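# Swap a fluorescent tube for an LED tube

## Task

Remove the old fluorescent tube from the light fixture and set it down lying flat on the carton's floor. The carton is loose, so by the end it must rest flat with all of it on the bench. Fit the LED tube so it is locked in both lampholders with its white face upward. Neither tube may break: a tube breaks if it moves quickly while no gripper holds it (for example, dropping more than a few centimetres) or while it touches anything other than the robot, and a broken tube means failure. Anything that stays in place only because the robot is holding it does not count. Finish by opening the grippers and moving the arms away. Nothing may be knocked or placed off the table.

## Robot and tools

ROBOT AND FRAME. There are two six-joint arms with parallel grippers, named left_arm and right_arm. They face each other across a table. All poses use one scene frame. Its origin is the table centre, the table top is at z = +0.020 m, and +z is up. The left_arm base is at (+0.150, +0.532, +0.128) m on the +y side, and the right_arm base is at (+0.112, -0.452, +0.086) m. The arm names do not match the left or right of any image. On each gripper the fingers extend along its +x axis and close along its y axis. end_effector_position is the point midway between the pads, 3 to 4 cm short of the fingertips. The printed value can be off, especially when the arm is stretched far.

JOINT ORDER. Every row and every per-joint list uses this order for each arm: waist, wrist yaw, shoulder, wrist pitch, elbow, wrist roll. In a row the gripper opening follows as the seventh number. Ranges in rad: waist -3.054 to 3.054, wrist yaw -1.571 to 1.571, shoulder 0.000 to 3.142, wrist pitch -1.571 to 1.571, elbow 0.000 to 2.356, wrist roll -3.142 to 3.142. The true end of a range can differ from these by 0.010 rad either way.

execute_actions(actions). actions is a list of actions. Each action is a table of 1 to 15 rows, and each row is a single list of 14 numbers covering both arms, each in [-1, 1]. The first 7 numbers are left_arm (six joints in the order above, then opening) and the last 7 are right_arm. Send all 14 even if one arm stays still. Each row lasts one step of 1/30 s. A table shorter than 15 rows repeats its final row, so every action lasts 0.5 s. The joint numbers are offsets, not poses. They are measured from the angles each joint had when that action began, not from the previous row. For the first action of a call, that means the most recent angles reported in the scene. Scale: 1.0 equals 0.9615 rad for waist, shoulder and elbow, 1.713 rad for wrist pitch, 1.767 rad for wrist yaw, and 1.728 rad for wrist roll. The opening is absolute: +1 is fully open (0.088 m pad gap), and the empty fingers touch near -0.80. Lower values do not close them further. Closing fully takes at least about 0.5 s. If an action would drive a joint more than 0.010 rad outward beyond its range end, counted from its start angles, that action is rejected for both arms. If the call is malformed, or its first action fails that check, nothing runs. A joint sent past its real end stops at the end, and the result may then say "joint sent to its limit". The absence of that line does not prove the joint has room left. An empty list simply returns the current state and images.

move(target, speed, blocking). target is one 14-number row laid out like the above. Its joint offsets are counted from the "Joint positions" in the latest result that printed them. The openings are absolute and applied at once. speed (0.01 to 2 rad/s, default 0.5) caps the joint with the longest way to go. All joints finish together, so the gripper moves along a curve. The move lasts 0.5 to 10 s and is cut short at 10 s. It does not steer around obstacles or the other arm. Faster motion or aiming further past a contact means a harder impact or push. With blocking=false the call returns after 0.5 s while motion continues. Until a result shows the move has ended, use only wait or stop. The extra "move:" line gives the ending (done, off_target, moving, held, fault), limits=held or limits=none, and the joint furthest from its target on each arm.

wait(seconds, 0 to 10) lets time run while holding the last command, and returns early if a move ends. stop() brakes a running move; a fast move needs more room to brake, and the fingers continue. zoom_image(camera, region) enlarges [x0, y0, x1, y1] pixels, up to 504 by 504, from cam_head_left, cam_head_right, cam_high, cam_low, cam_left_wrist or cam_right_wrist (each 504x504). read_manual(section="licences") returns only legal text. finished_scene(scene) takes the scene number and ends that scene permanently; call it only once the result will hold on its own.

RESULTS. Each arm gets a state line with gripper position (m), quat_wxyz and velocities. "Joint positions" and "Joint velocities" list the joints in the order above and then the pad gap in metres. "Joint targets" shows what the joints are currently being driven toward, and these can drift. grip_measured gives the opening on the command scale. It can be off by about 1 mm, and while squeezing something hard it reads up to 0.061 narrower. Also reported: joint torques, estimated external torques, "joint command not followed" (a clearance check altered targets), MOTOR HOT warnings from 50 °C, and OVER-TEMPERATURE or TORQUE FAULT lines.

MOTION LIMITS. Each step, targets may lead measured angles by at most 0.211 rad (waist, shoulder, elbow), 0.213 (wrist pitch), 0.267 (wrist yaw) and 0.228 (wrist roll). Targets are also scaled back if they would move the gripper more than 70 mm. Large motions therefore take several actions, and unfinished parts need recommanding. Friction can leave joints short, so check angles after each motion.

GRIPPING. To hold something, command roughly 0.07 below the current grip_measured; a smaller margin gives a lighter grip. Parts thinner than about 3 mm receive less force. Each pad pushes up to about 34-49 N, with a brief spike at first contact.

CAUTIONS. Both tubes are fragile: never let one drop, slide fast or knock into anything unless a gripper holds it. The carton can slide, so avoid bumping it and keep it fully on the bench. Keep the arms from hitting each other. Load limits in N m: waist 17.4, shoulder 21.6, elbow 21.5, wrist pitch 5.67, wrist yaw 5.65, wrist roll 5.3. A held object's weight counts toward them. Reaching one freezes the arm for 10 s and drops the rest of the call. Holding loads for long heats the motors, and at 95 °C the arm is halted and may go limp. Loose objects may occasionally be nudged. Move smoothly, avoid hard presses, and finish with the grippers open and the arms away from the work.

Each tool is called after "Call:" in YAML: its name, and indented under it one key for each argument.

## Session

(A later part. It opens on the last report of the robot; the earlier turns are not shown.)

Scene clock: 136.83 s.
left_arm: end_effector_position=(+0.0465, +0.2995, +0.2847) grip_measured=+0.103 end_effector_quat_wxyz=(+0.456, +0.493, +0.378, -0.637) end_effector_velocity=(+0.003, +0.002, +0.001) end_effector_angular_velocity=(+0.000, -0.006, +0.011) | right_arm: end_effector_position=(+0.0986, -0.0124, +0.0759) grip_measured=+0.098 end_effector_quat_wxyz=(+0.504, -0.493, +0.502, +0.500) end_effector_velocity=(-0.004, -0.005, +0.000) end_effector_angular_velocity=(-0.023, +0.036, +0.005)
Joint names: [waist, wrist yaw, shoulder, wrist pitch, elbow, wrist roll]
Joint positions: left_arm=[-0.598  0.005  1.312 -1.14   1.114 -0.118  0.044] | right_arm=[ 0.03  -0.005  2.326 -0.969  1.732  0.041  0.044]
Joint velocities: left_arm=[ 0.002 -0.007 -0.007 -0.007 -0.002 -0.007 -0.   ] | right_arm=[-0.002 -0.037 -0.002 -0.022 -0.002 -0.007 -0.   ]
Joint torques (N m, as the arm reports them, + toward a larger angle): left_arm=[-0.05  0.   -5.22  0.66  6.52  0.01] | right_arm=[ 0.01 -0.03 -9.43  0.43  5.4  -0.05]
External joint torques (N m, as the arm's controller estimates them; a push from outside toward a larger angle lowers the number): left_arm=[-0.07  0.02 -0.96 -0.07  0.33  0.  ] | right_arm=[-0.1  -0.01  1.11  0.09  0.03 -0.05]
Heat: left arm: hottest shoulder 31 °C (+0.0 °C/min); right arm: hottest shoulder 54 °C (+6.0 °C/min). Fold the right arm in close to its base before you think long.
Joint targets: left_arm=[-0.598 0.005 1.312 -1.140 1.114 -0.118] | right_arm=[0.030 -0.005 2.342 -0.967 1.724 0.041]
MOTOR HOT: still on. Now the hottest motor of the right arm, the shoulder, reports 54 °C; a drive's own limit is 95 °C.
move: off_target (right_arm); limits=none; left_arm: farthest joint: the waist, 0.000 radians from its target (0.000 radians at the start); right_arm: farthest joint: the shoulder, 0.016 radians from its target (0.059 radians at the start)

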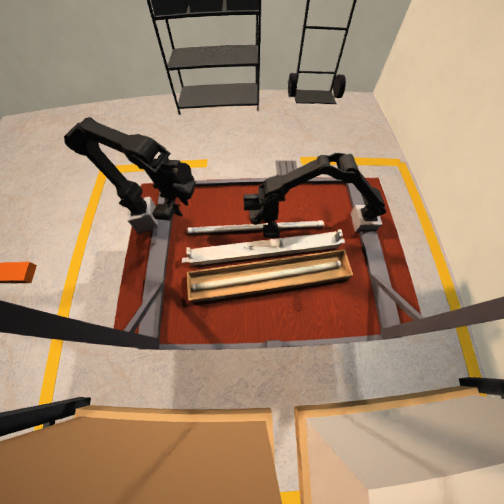

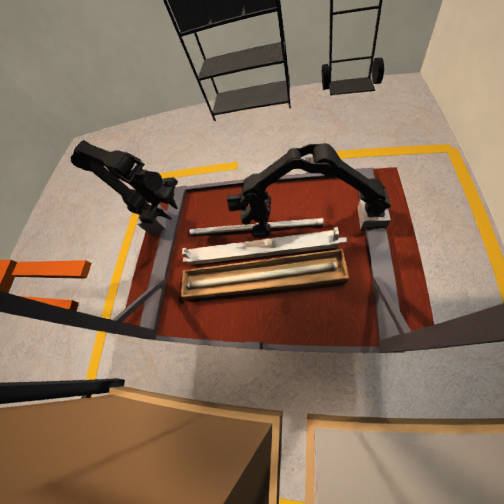

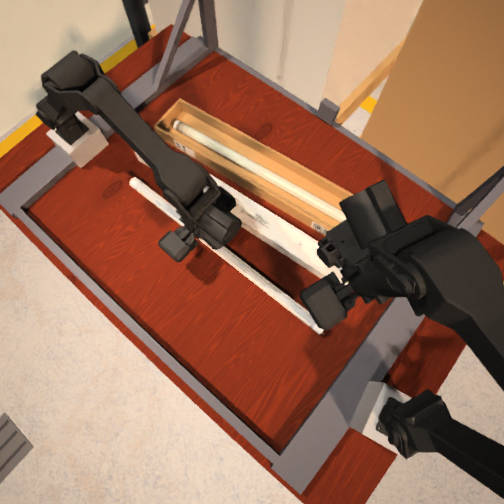

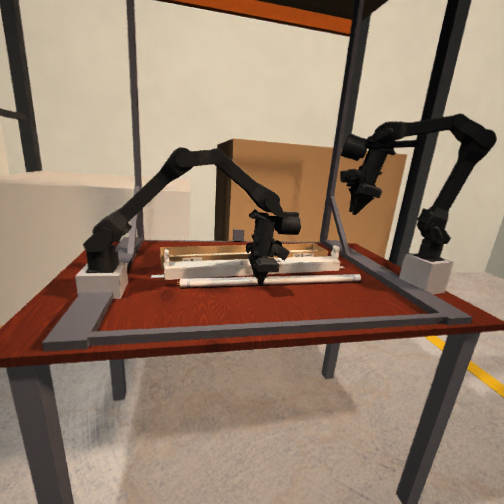

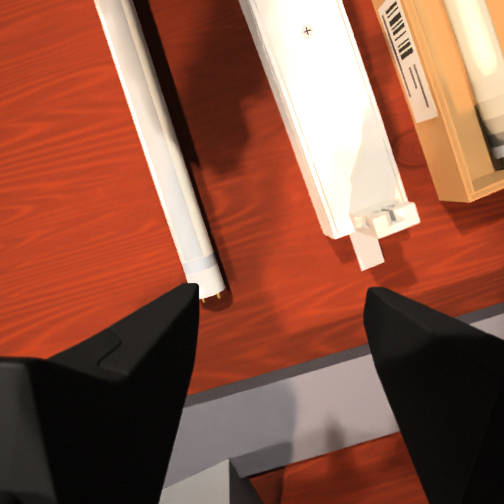

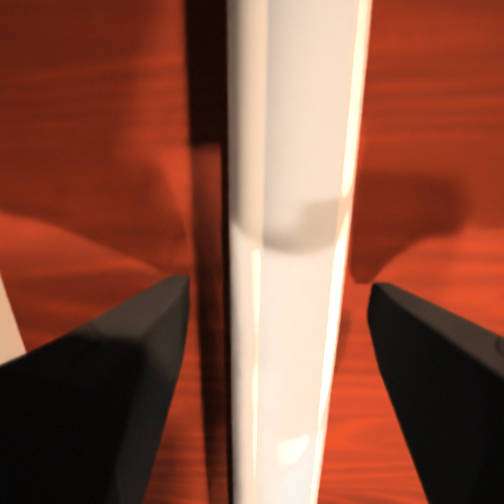

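Call:
move:
  target: [0,0,0,0,0,0,0.1,0,0,0,0,0,0,-0.42]

Call:
move:
  target: [0,0,0,0,0,0,0.1,0,0,-0.032,-0.014,0.024,0,-0.42]
  speed: 0.06

Call:
move:
  target: [0,0,0,0,0,0,0.1,-0.172,-0.235,0.076,-0.022,0.045,-0.102,-0.42]
  speed: 0.25

Call:
zoom_image:
  camera: "cam_low"
  region: [170,230,370,310]

Scene clock: 156.67 s.
left_arm: end_effector_position=(+0.0465, +0.2995, +0.2847) grip_measured=+0.103 end_effector_quat_wxyz=(+0.456, +0.493, +0.378, -0.637) end_effector_velocity=(+0.001, +0.002, -0.001) end_effector_angular_velocity=(+0.003, -0.011, -0.008) | right_arm: end_effector_position=(+0.0986, -0.0125, +0.0759) grip_measured=-0.382 end_effector_quat_wxyz=(+0.504, -0.493, +0.502, +0.500) end_effector_velocity=(+0.002, -0.003, -0.001) end_effector_angular_velocity=(-0.012, -0.008, +0.005)
Joint names: [waist, wrist yaw, shoulder, wrist pitch, elbow, wrist roll]
Joint positions: left_arm=[-0.598  0.005  1.312 -1.14   1.114 -0.118  0.044] | right_arm=[ 0.03  -0.005  2.326 -0.969  1.732  0.041  0.02 ]
Joint velocities: left_arm=[-0.002 -0.007 -0.002 -0.007 -0.002  0.007  0.   ] | right_arm=[-0.002  0.007 -0.002 -0.007 -0.007 -0.007  0.   ]
Joint torques (N m, as the arm reports them, + toward a larger angle): left_arm=[-0.04  0.   -5.22  0.67  6.53  0.  ] | right_arm=[  0.13   0.03 -11.43   0.3    6.58   0.  ]
External joint torques (N m, as the arm's controller estimates them; a push from outside toward a larger angle lowers the number): left_arm=[-0.06  0.02 -0.99 -0.08  0.34  0.  ] | right_arm=[ 0.22  0.03 -1.06 -0.02  1.3   0.  ]
Heat: left arm: hottest shoulder 31 °C (+0.0 °C/min); right arm: hottest shoulder 52 °C (+0.0 °C/min). Fold the right arm in close to its base before you think long.
Joint targets: left_arm=[-0.597 0.005 1.312 -1.140 1.114 -0.118] | right_arm=[0.030 -0.005 2.326 -0.969 1.732 0.041]
MOTOR HOT: still on. Now the hottest motor of the right arm, the shoulder, reports 52 °C; a drive's own limit is 95 °C.
move: done; limits=none; left_arm: farthest joint: the waist, 0.000 radians from its target (0.000 radians at the start); right_arm: farthest joint: the waist, 0.000 radians from its target (0.000 radians at the start)

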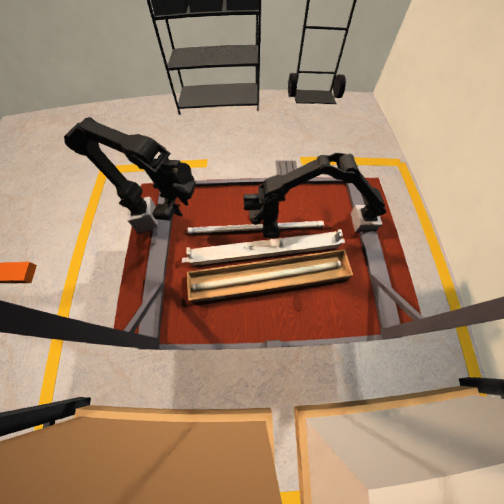

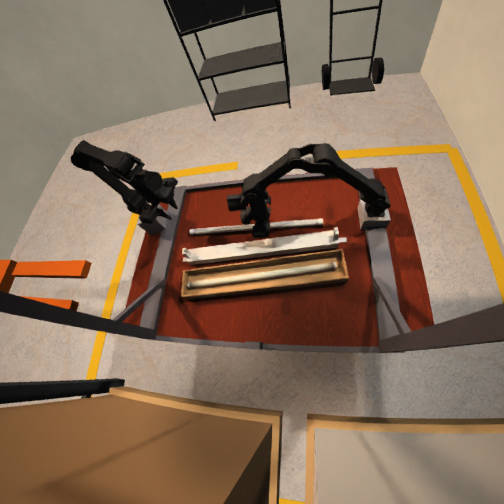

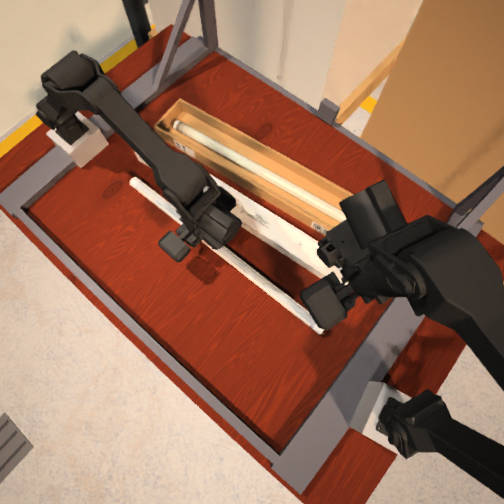

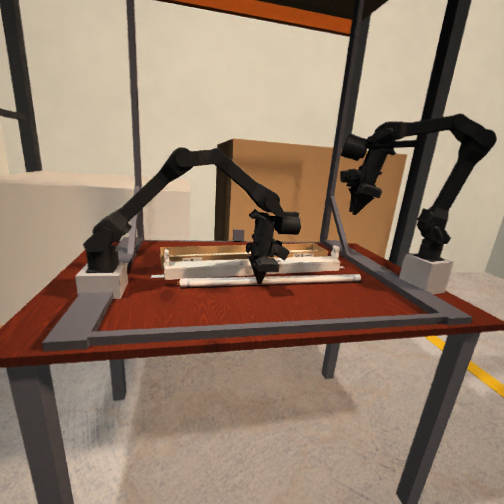

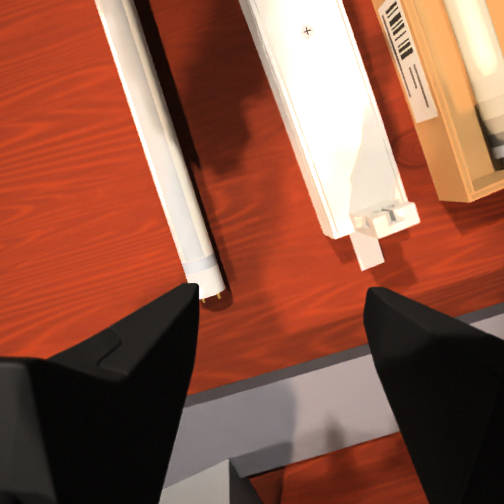

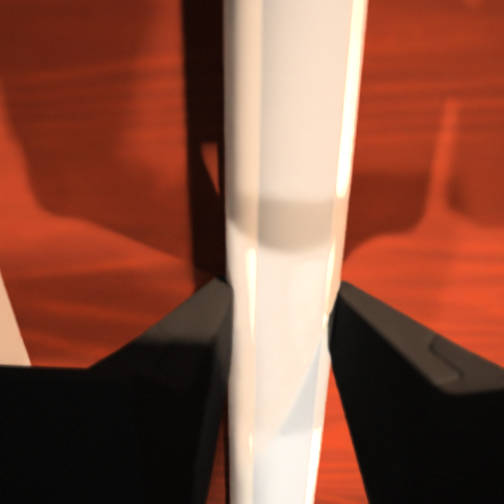

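Scene clock: 157.57 s.
left_arm: end_effector_position=(+0.0465, +0.2995, +0.2847) grip_measured=+0.103 end_effector_quat_wxyz=(+0.456, +0.493, +0.378, -0.637) end_effector_velocity=(+0.002, -0.002, +0.000) end_effector_angular_velocity=(-0.015, -0.015, +0.010) | right_arm: end_effector_position=(+0.0986, -0.0131, +0.0816) grip_measured=-0.382 end_effector_quat_wxyz=(+0.503, -0.494, +0.503, +0.499) end_effector_velocity=(+0.000, -0.002, +0.000) end_effector_angular_velocity=(-0.007, +0.007, +0.020)
Joint names: [waist, wrist yaw, shoulder, wrist pitch, elbow, wrist roll]
Joint positions: left_arm=[-0.598  0.005  1.312 -1.14   1.114 -0.118  0.044] | right_arm=[ 0.03  -0.005  2.318 -0.991  1.743  0.041  0.02 ]
Joint velocities: left_arm=[-0.002 -0.022 -0.002  0.007 -0.002 -0.007 -0.   ] | right_arm=[-0.002 -0.007 -0.002 -0.007 -0.002 -0.022  0.   ]
Joint torques (N m, as the arm reports them, + toward a larger angle): left_arm=[-0.04  0.   -5.23  0.67  6.51  0.01] | right_arm=[  0.15   0.   -14.03   0.18   8.1    0.01]
External joint torques (N m, as the arm's controller estimates them; a push from outside toward a larger angle lowers the number): left_arm=[-0.04  0.02 -1.   -0.08  0.32  0.01] | right_arm=[ 0.14  0.01 -3.5  -0.16  2.69  0.01]
Heat: left arm: hottest shoulder 31 °C (+0.0 °C/min); right arm: hottest shoulder 52 °C (+0.0 °C/min). Fold the right arm in close to its base before you think long.
Joint targets: left_arm=[-0.597 0.005 1.312 -1.140 1.114 -0.118] | right_arm=[0.030 -0.005 2.295 -0.993 1.755 0.041]
MOTOR HOT: still on. Now the hottest motor of the right arm, the shoulder, reports 52 °C; a drive's own limit is 95 °C.
move: off_target (right_arm); limits=none; left_arm: farthest joint: the waist, 0.000 radians from its target (0.000 radians at the start); right_arm: farthest joint: the shoulder, 0.023 radians from its target (0.030 radians at the start)

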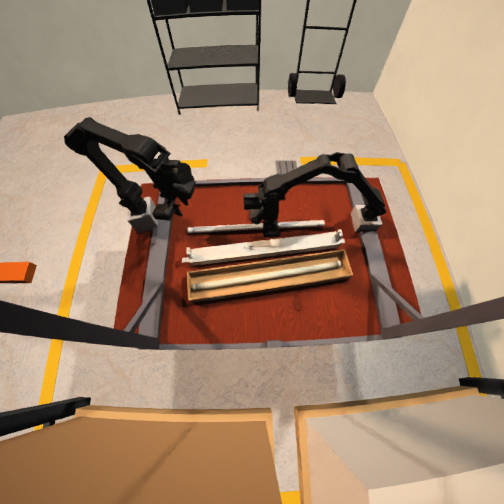

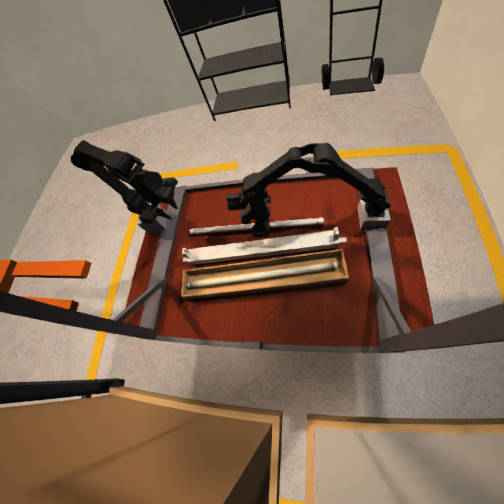

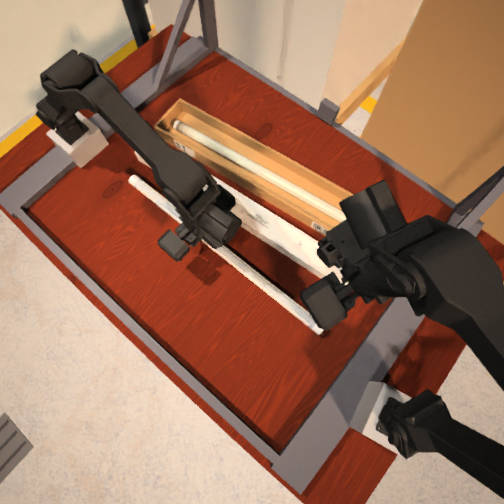

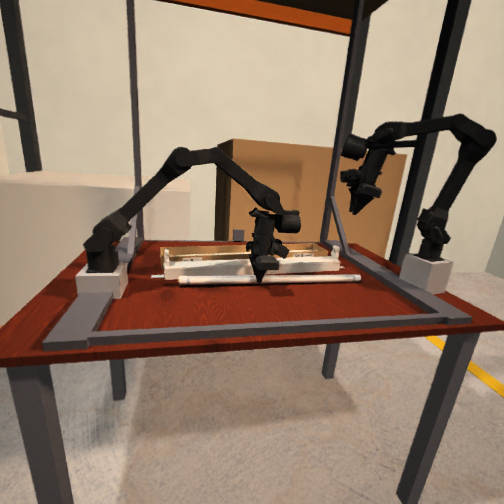

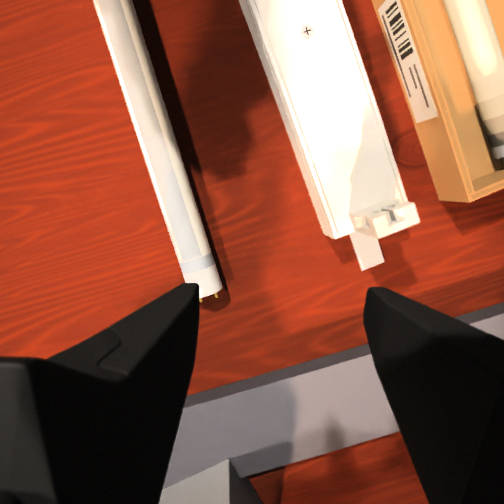

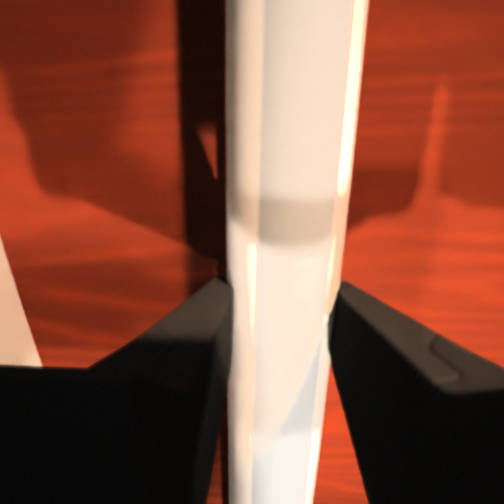

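Scene clock: 159.77 s.
left_arm: end_effector_position=(+0.0465, +0.2995, +0.2847) grip_measured=+0.103 end_effector_quat_wxyz=(+0.456, +0.493, +0.378, -0.637) end_effector_velocity=(+0.001, +0.002, -0.001) end_effector_angular_velocity=(+0.006, -0.005, +0.021) | right_arm: end_effector_position=(+0.1097, -0.0132, +0.0773) grip_measured=-0.382 end_effector_quat_wxyz=(+0.388, -0.383, +0.597, +0.589) end_effector_velocity=(-0.003, -0.005, +0.001) end_effector_angular_velocity=(-0.012, +0.010, +0.022)
Joint names: [waist, wrist yaw, shoulder, wrist pitch, elbow, wrist roll]
Joint positions: left_arm=[-0.598  0.005  1.312 -1.14   1.114 -0.118  0.044] | right_arm=[-0.132 -0.414  2.377 -1.028  1.775 -0.132  0.02 ]
Joint velocities: left_arm=[-0.002 -0.007 -0.002 -0.007 -0.002 -0.022  0.   ] | right_arm=[ 0.002 -0.007 -0.002 -0.022 -0.002 -0.022  0.   ]
Joint torques (N m, as the arm reports them, + toward a larger angle): left_arm=[-0.03  0.01 -5.22  0.67  6.51  0.01] | right_arm=[-0.17 -0.58 -9.86  0.09  7.91 -0.15]
External joint torques (N m, as the arm's controller estimates them; a push from outside toward a larger angle lowers the number): left_arm=[-0.03  0.02 -1.   -0.07  0.34  0.  ] | right_arm=[-0.25 -0.28  0.83 -0.14  2.66 -0.12]
Heat: left arm: hottest shoulder 31 °C (+0.0 °C/min); right arm: hottest shoulder 52 °C (+0.0 °C/min). Fold the right arm in close to its base before you think long.
Joint targets: left_arm=[-0.598 0.005 1.312 -1.140 1.114 -0.118] | right_arm=[-0.135 -0.421 2.391 -1.029 1.787 -0.135]
MOTOR HOT: still on. Now the hottest motor of the right arm, the shoulder, reports 52 °C; a drive's own limit is 95 °C.
move: off_target (right_arm); limits=none; left_arm: farthest joint: the waist, 0.000 radians from its target (0.000 radians at the start); right_arm: farthest joint: the shoulder, 0.014 radians from its target (0.073 radians at the start)

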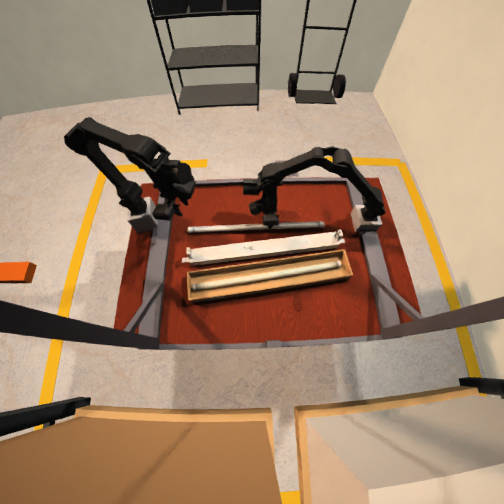

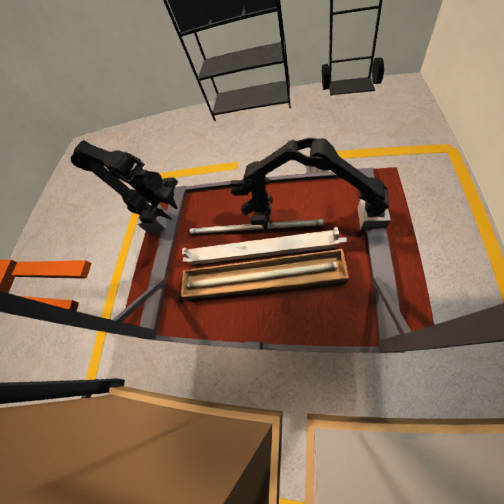

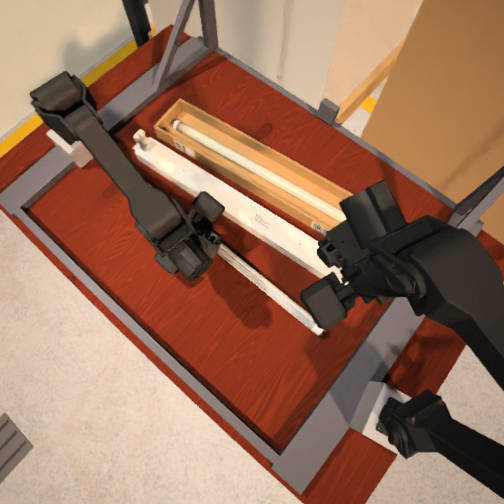

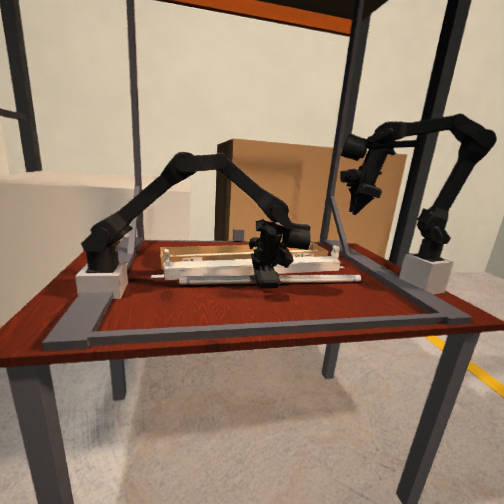

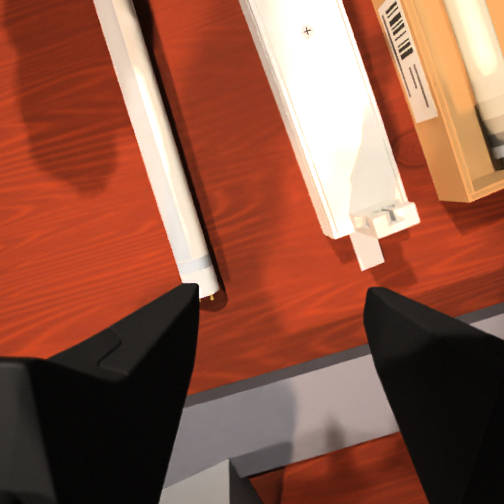

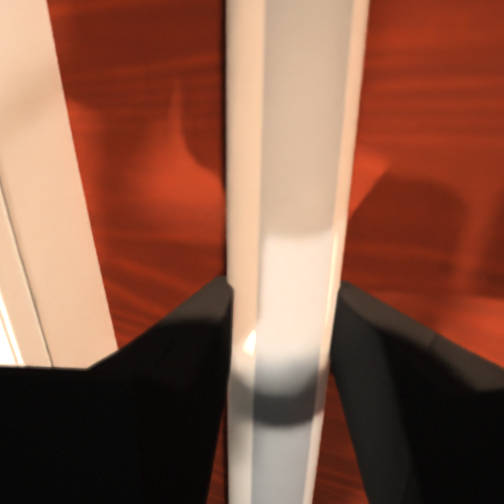

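Region (170, 230, 370, 310) of cam_low's 504x504 image, scaled by 2.520, with more detail than that image has; it fills the top 202 rows of this view, and the rest is white.

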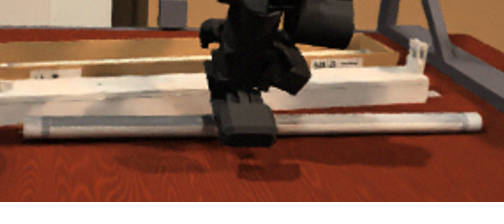

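Call:
move:
  target: [0,0,0,0,0,0,0.1,0,0,0.022,0.009,-0.017,0,-0.42]
  speed: 0.04

Call:
move:
  target: [0,0,0,0,0,0,0.1,0,0,0,0,0,0,0.05]

Call:
move:
  target: [0,0,0,0,0,0,0.1,0.175,0.234,-0.08,0.028,-0.047,0.103,0.05]
  speed: 0.3

Scene clock: 167.40 s.
left_arm: end_effector_position=(+0.0465, +0.2995, +0.2847) grip_measured=+0.103 end_effector_quat_wxyz=(+0.456, +0.493, +0.378, -0.637) end_effector_velocity=(+0.004, +0.000, -0.001) end_effector_angular_velocity=(-0.003, -0.024, +0.000) | right_arm: end_effector_position=(+0.1096, -0.0132, +0.0732) grip_measured=-0.382 end_effector_quat_wxyz=(+0.388, -0.382, +0.597, +0.589) end_effector_velocity=(+0.004, +0.001, -0.001) end_effector_angular_velocity=(+0.001, -0.023, -0.008)
Joint names: [waist, wrist yaw, shoulder, wrist pitch, elbow, wrist roll]
Joint positions: left_arm=[-0.598  0.005  1.312 -1.14   1.114 -0.118  0.044] | right_arm=[-0.132 -0.415  2.382 -1.013  1.766 -0.132  0.02 ]
Joint velocities: left_arm=[ 0.002 -0.022 -0.002 -0.007 -0.002  0.007 -0.   ] | right_arm=[-0.002  0.022 -0.002  0.007 -0.002  0.007 -0.   ]
Joint torques (N m, as the arm reports them, + toward a larger angle): left_arm=[-0.04  0.   -5.22  0.67  6.51  0.01] | right_arm=[ 0.07 -0.28 -9.68  0.26  5.23 -0.03]
External joint torques (N m, as the arm's controller estimates them; a push from outside toward a larger angle lowers the number): left_arm=[-0.06  0.02 -1.04 -0.07  0.36  0.  ] | right_arm=[ 0.09  0.01  0.87  0.02  0.07 -0.01]
Heat: left arm: hottest shoulder 31 °C (+0.0 °C/min); right arm: hottest shoulder 52 °C (+0.0 °C/min). Fold the right arm in close to its base before you think long.
Joint targets: left_arm=[-0.597 0.005 1.312 -1.140 1.114 -0.118] | right_arm=[-0.132 -0.415 2.398 -1.012 1.758 -0.131]
MOTOR HOT: still on. Now the hottest motor of the right arm, the shoulder, reports 52 °C; a drive's own limit is 95 °C.
move: off_target (right_arm); limits=none; left_arm: farthest joint: the waist, 0.000 radians from its target (0.000 radians at the start); right_arm: farthest joint: the shoulder, 0.016 radians from its target (0.021 radians at the start)

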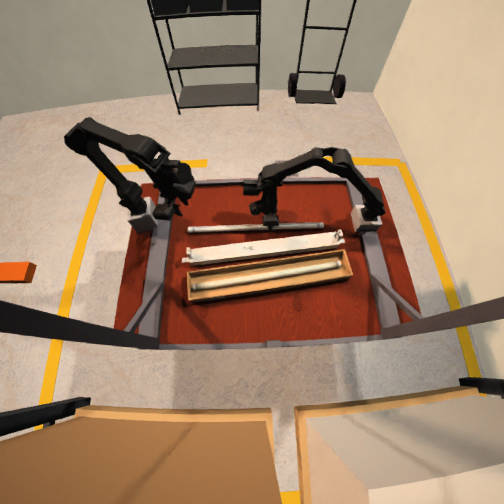

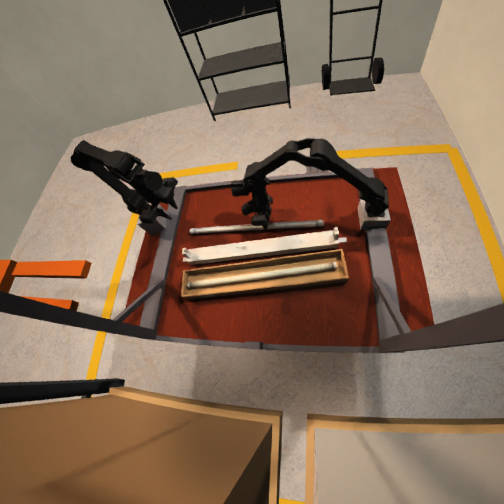

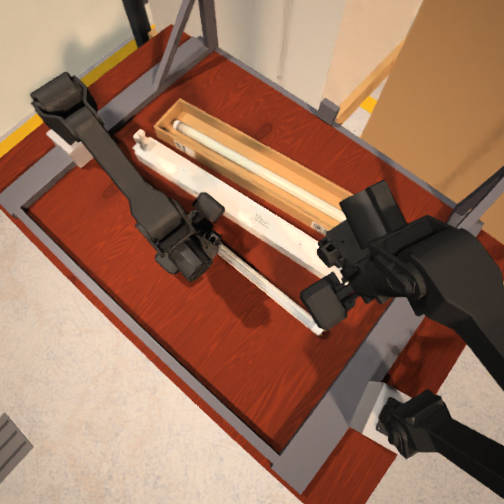

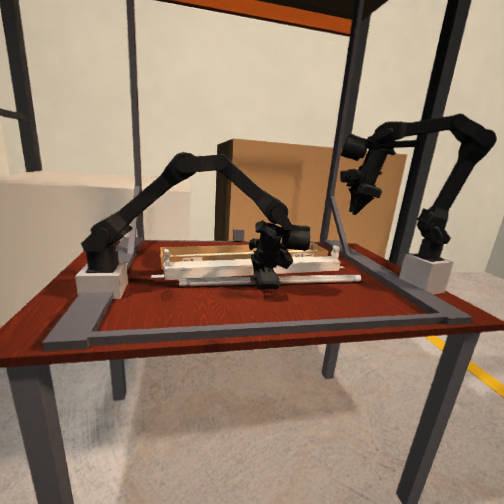

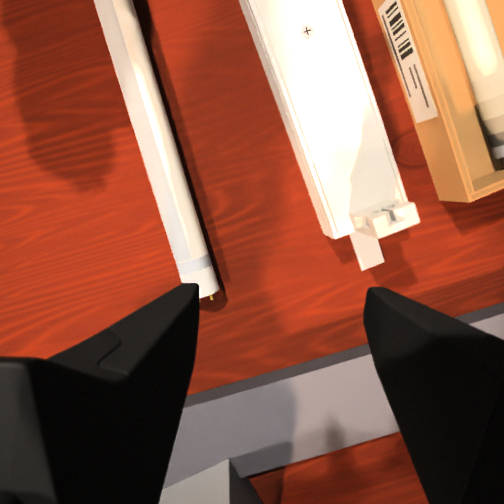

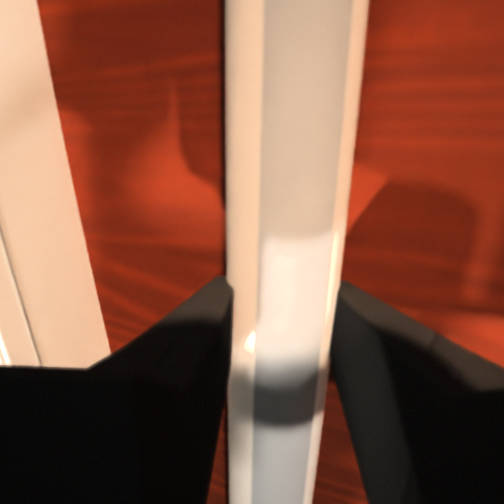

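Scene clock: 168.07 s.
left_arm: end_effector_position=(+0.0465, +0.2995, +0.2847) grip_measured=+0.103 end_effector_quat_wxyz=(+0.456, +0.493, +0.378, -0.637) end_effector_velocity=(+0.003, +0.005, -0.001) end_effector_angular_velocity=(+0.015, -0.020, -0.022) | right_arm: end_effector_position=(+0.1094, -0.0132, +0.0733) grip_measured=+0.046 end_effector_quat_wxyz=(+0.388, -0.382, +0.597, +0.589) end_effector_velocity=(-0.000, -0.002, +0.001) end_effector_angular_velocity=(-0.009, +0.008, -0.010)
Joint names: [waist, wrist yaw, shoulder, wrist pitch, elbow, wrist roll]
Joint positions: left_arm=[-0.598  0.005  1.312 -1.14   1.114 -0.118  0.044] | right_arm=[-0.132 -0.417  2.382 -1.013  1.766 -0.132  0.041]
Joint velocities: left_arm=[-0.002 -0.007 -0.002 -0.022 -0.002  0.022  0.   ] | right_arm=[-0.002 -0.007 -0.002 -0.007 -0.002  0.007  0.001]
Joint torques (N m, as the arm reports them, + toward a larger angle): left_arm=[-0.05  0.   -5.22  0.67  6.51  0.01] | right_arm=[ -0.03  -0.21 -11.6    0.2    6.45  -0.07]
External joint torques (N m, as the arm's controller estimates them; a push from outside toward a larger angle lowers the number): left_arm=[-0.07  0.02 -1.03 -0.06  0.38  0.  ] | right_arm=[-0.02  0.08 -0.88 -0.03  1.2  -0.05]
Heat: left arm: hottest shoulder 31 °C (+0.0 °C/min); right arm: hottest shoulder 52 °C (+0.0 °C/min). Fold the right arm in close to its base before you think long.
Joint targets: left_arm=[-0.597 0.005 1.312 -1.140 1.114 -0.118] | right_arm=[-0.132 -0.415 2.382 -1.013 1.766 -0.132]
MOTOR HOT: still on. Now the hottest motor of the right arm, the shoulder, reports 52 °C; a drive's own limit is 95 °C.
move: done; limits=none; left_arm: farthest joint: the waist, 0.000 radians from its target (0.000 radians at the start); right_arm: farthest joint: the wrist yaw, 0.002 radians from its target (0.000 radians at the start)

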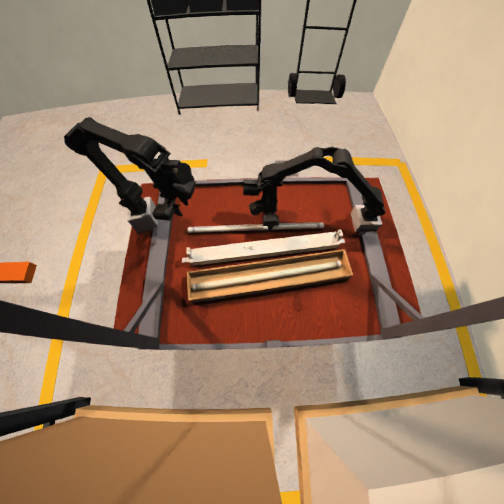

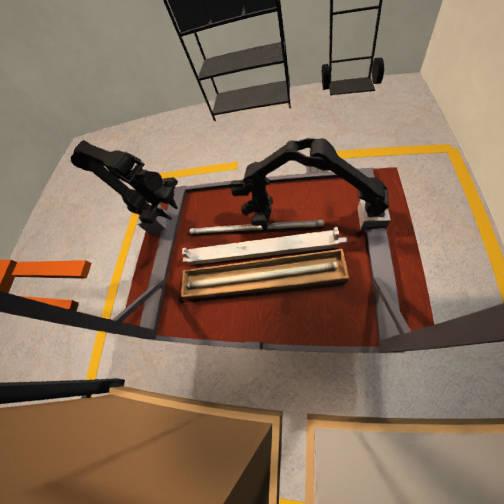

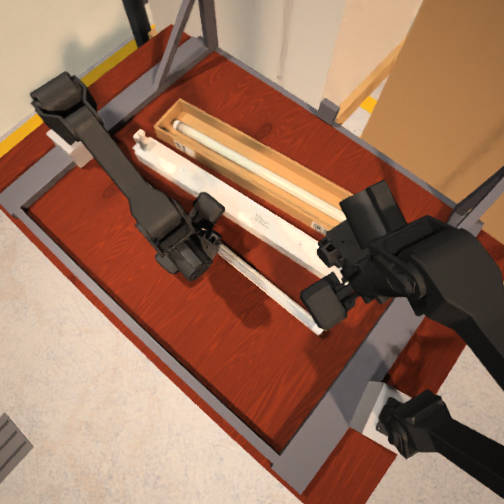

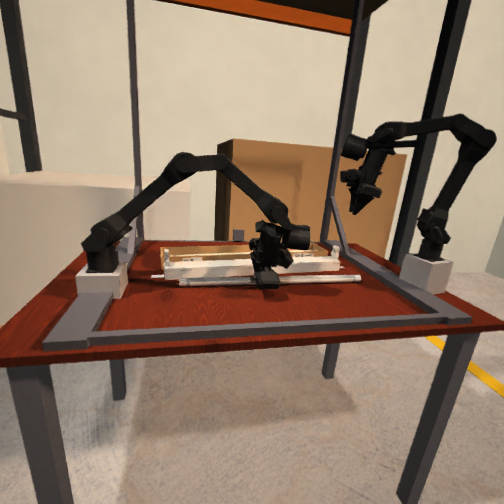

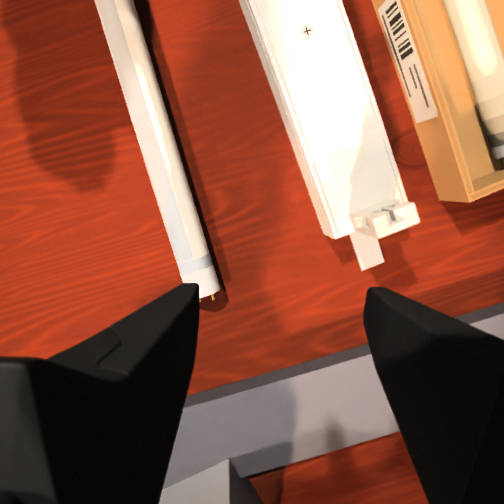

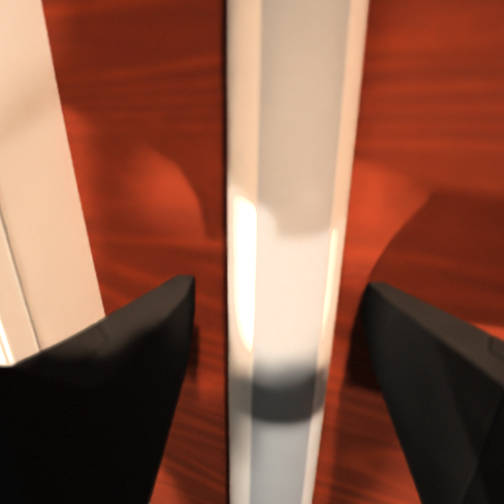

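Scene clock: 170.03 s.
left_arm: end_effector_position=(+0.0465, +0.2995, +0.2847) grip_measured=+0.103 end_effector_quat_wxyz=(+0.456, +0.493, +0.378, -0.637) end_effector_velocity=(+0.001, +0.002, -0.001) end_effector_angular_velocity=(+0.007, -0.002, +0.035) | right_arm: end_effector_position=(+0.0968, -0.0127, +0.0756) grip_measured=+0.048 end_effector_quat_wxyz=(+0.503, -0.493, +0.503, +0.501) end_effector_velocity=(+0.002, -0.003, -0.001) end_effector_angular_velocity=(-0.012, -0.008, +0.019)
Joint names: [waist, wrist yaw, shoulder, wrist pitch, elbow, wrist roll]
Joint positions: left_arm=[-0.598  0.005  1.312 -1.14   1.114 -0.118  0.044] | right_arm=[ 0.034 -0.007  2.325 -0.967  1.73   0.043  0.041]
Joint velocities: left_arm=[-0.002 -0.007 -0.002 -0.007 -0.002 -0.037 -0.   ] | right_arm=[-0.002  0.007 -0.002 -0.007 -0.007 -0.022 -0.   ]
Joint torques (N m, as the arm reports them, + toward a larger angle): left_arm=[-0.04  0.   -5.22  0.67  6.52  0.01] | right_arm=[  0.38   0.17 -13.65   0.38   5.44   0.07]
External joint torques (N m, as the arm's controller estimates them; a push from outside toward a larger angle lowers the number): left_arm=[-0.05  0.02 -0.98 -0.07  0.34  0.01] | right_arm=[ 0.35  0.18 -3.21  0.03  0.11  0.08]
Heat: left arm: hottest shoulder 31 °C (+0.0 °C/min); right arm: hottest shoulder 53 °C (+1.0 °C/min). Fold the right arm in close to its base before you think long.
Joint targets: left_arm=[-0.597 0.005 1.312 -1.140 1.114 -0.118] | right_arm=[0.036 -0.003 2.305 -0.965 1.721 0.046]
MOTOR HOT: still on. Now the hottest motor of the right arm, the shoulder, reports 53 °C; a drive's own limit is 95 °C.
move: off_target (right_arm); limits=none; left_arm: farthest joint: the waist, 0.000 radians from its target (0.000 radians at the start); right_arm: farthest joint: the shoulder, 0.020 radians from its target (0.077 radians at the start)

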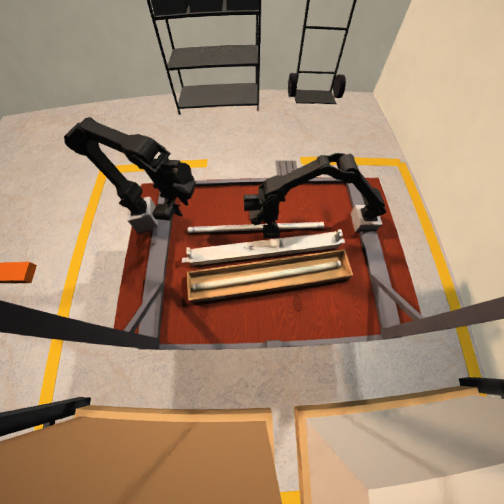

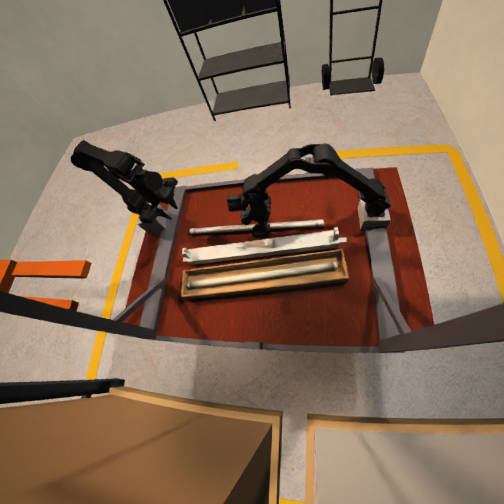

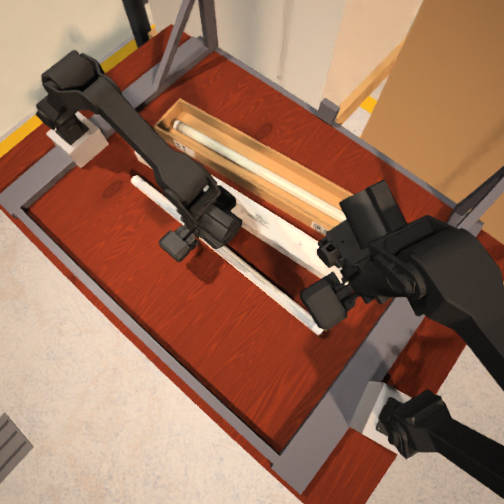

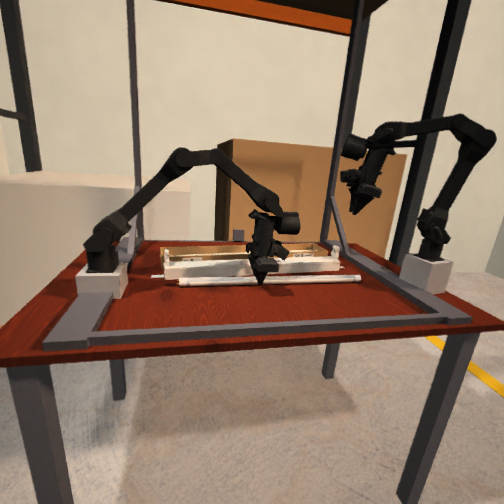

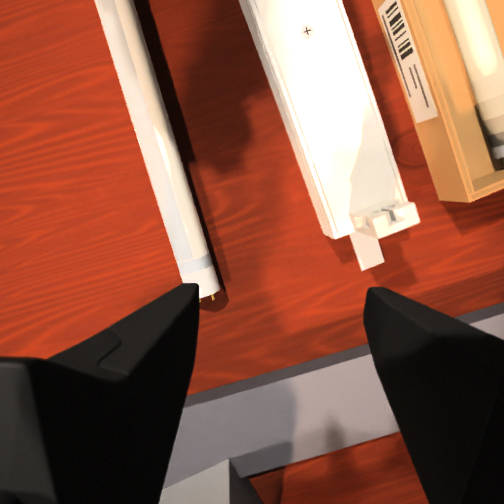

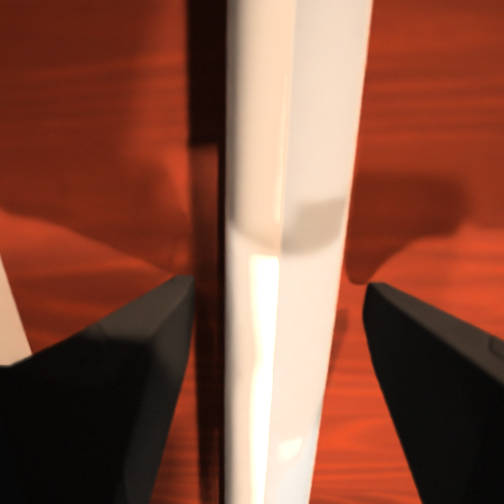

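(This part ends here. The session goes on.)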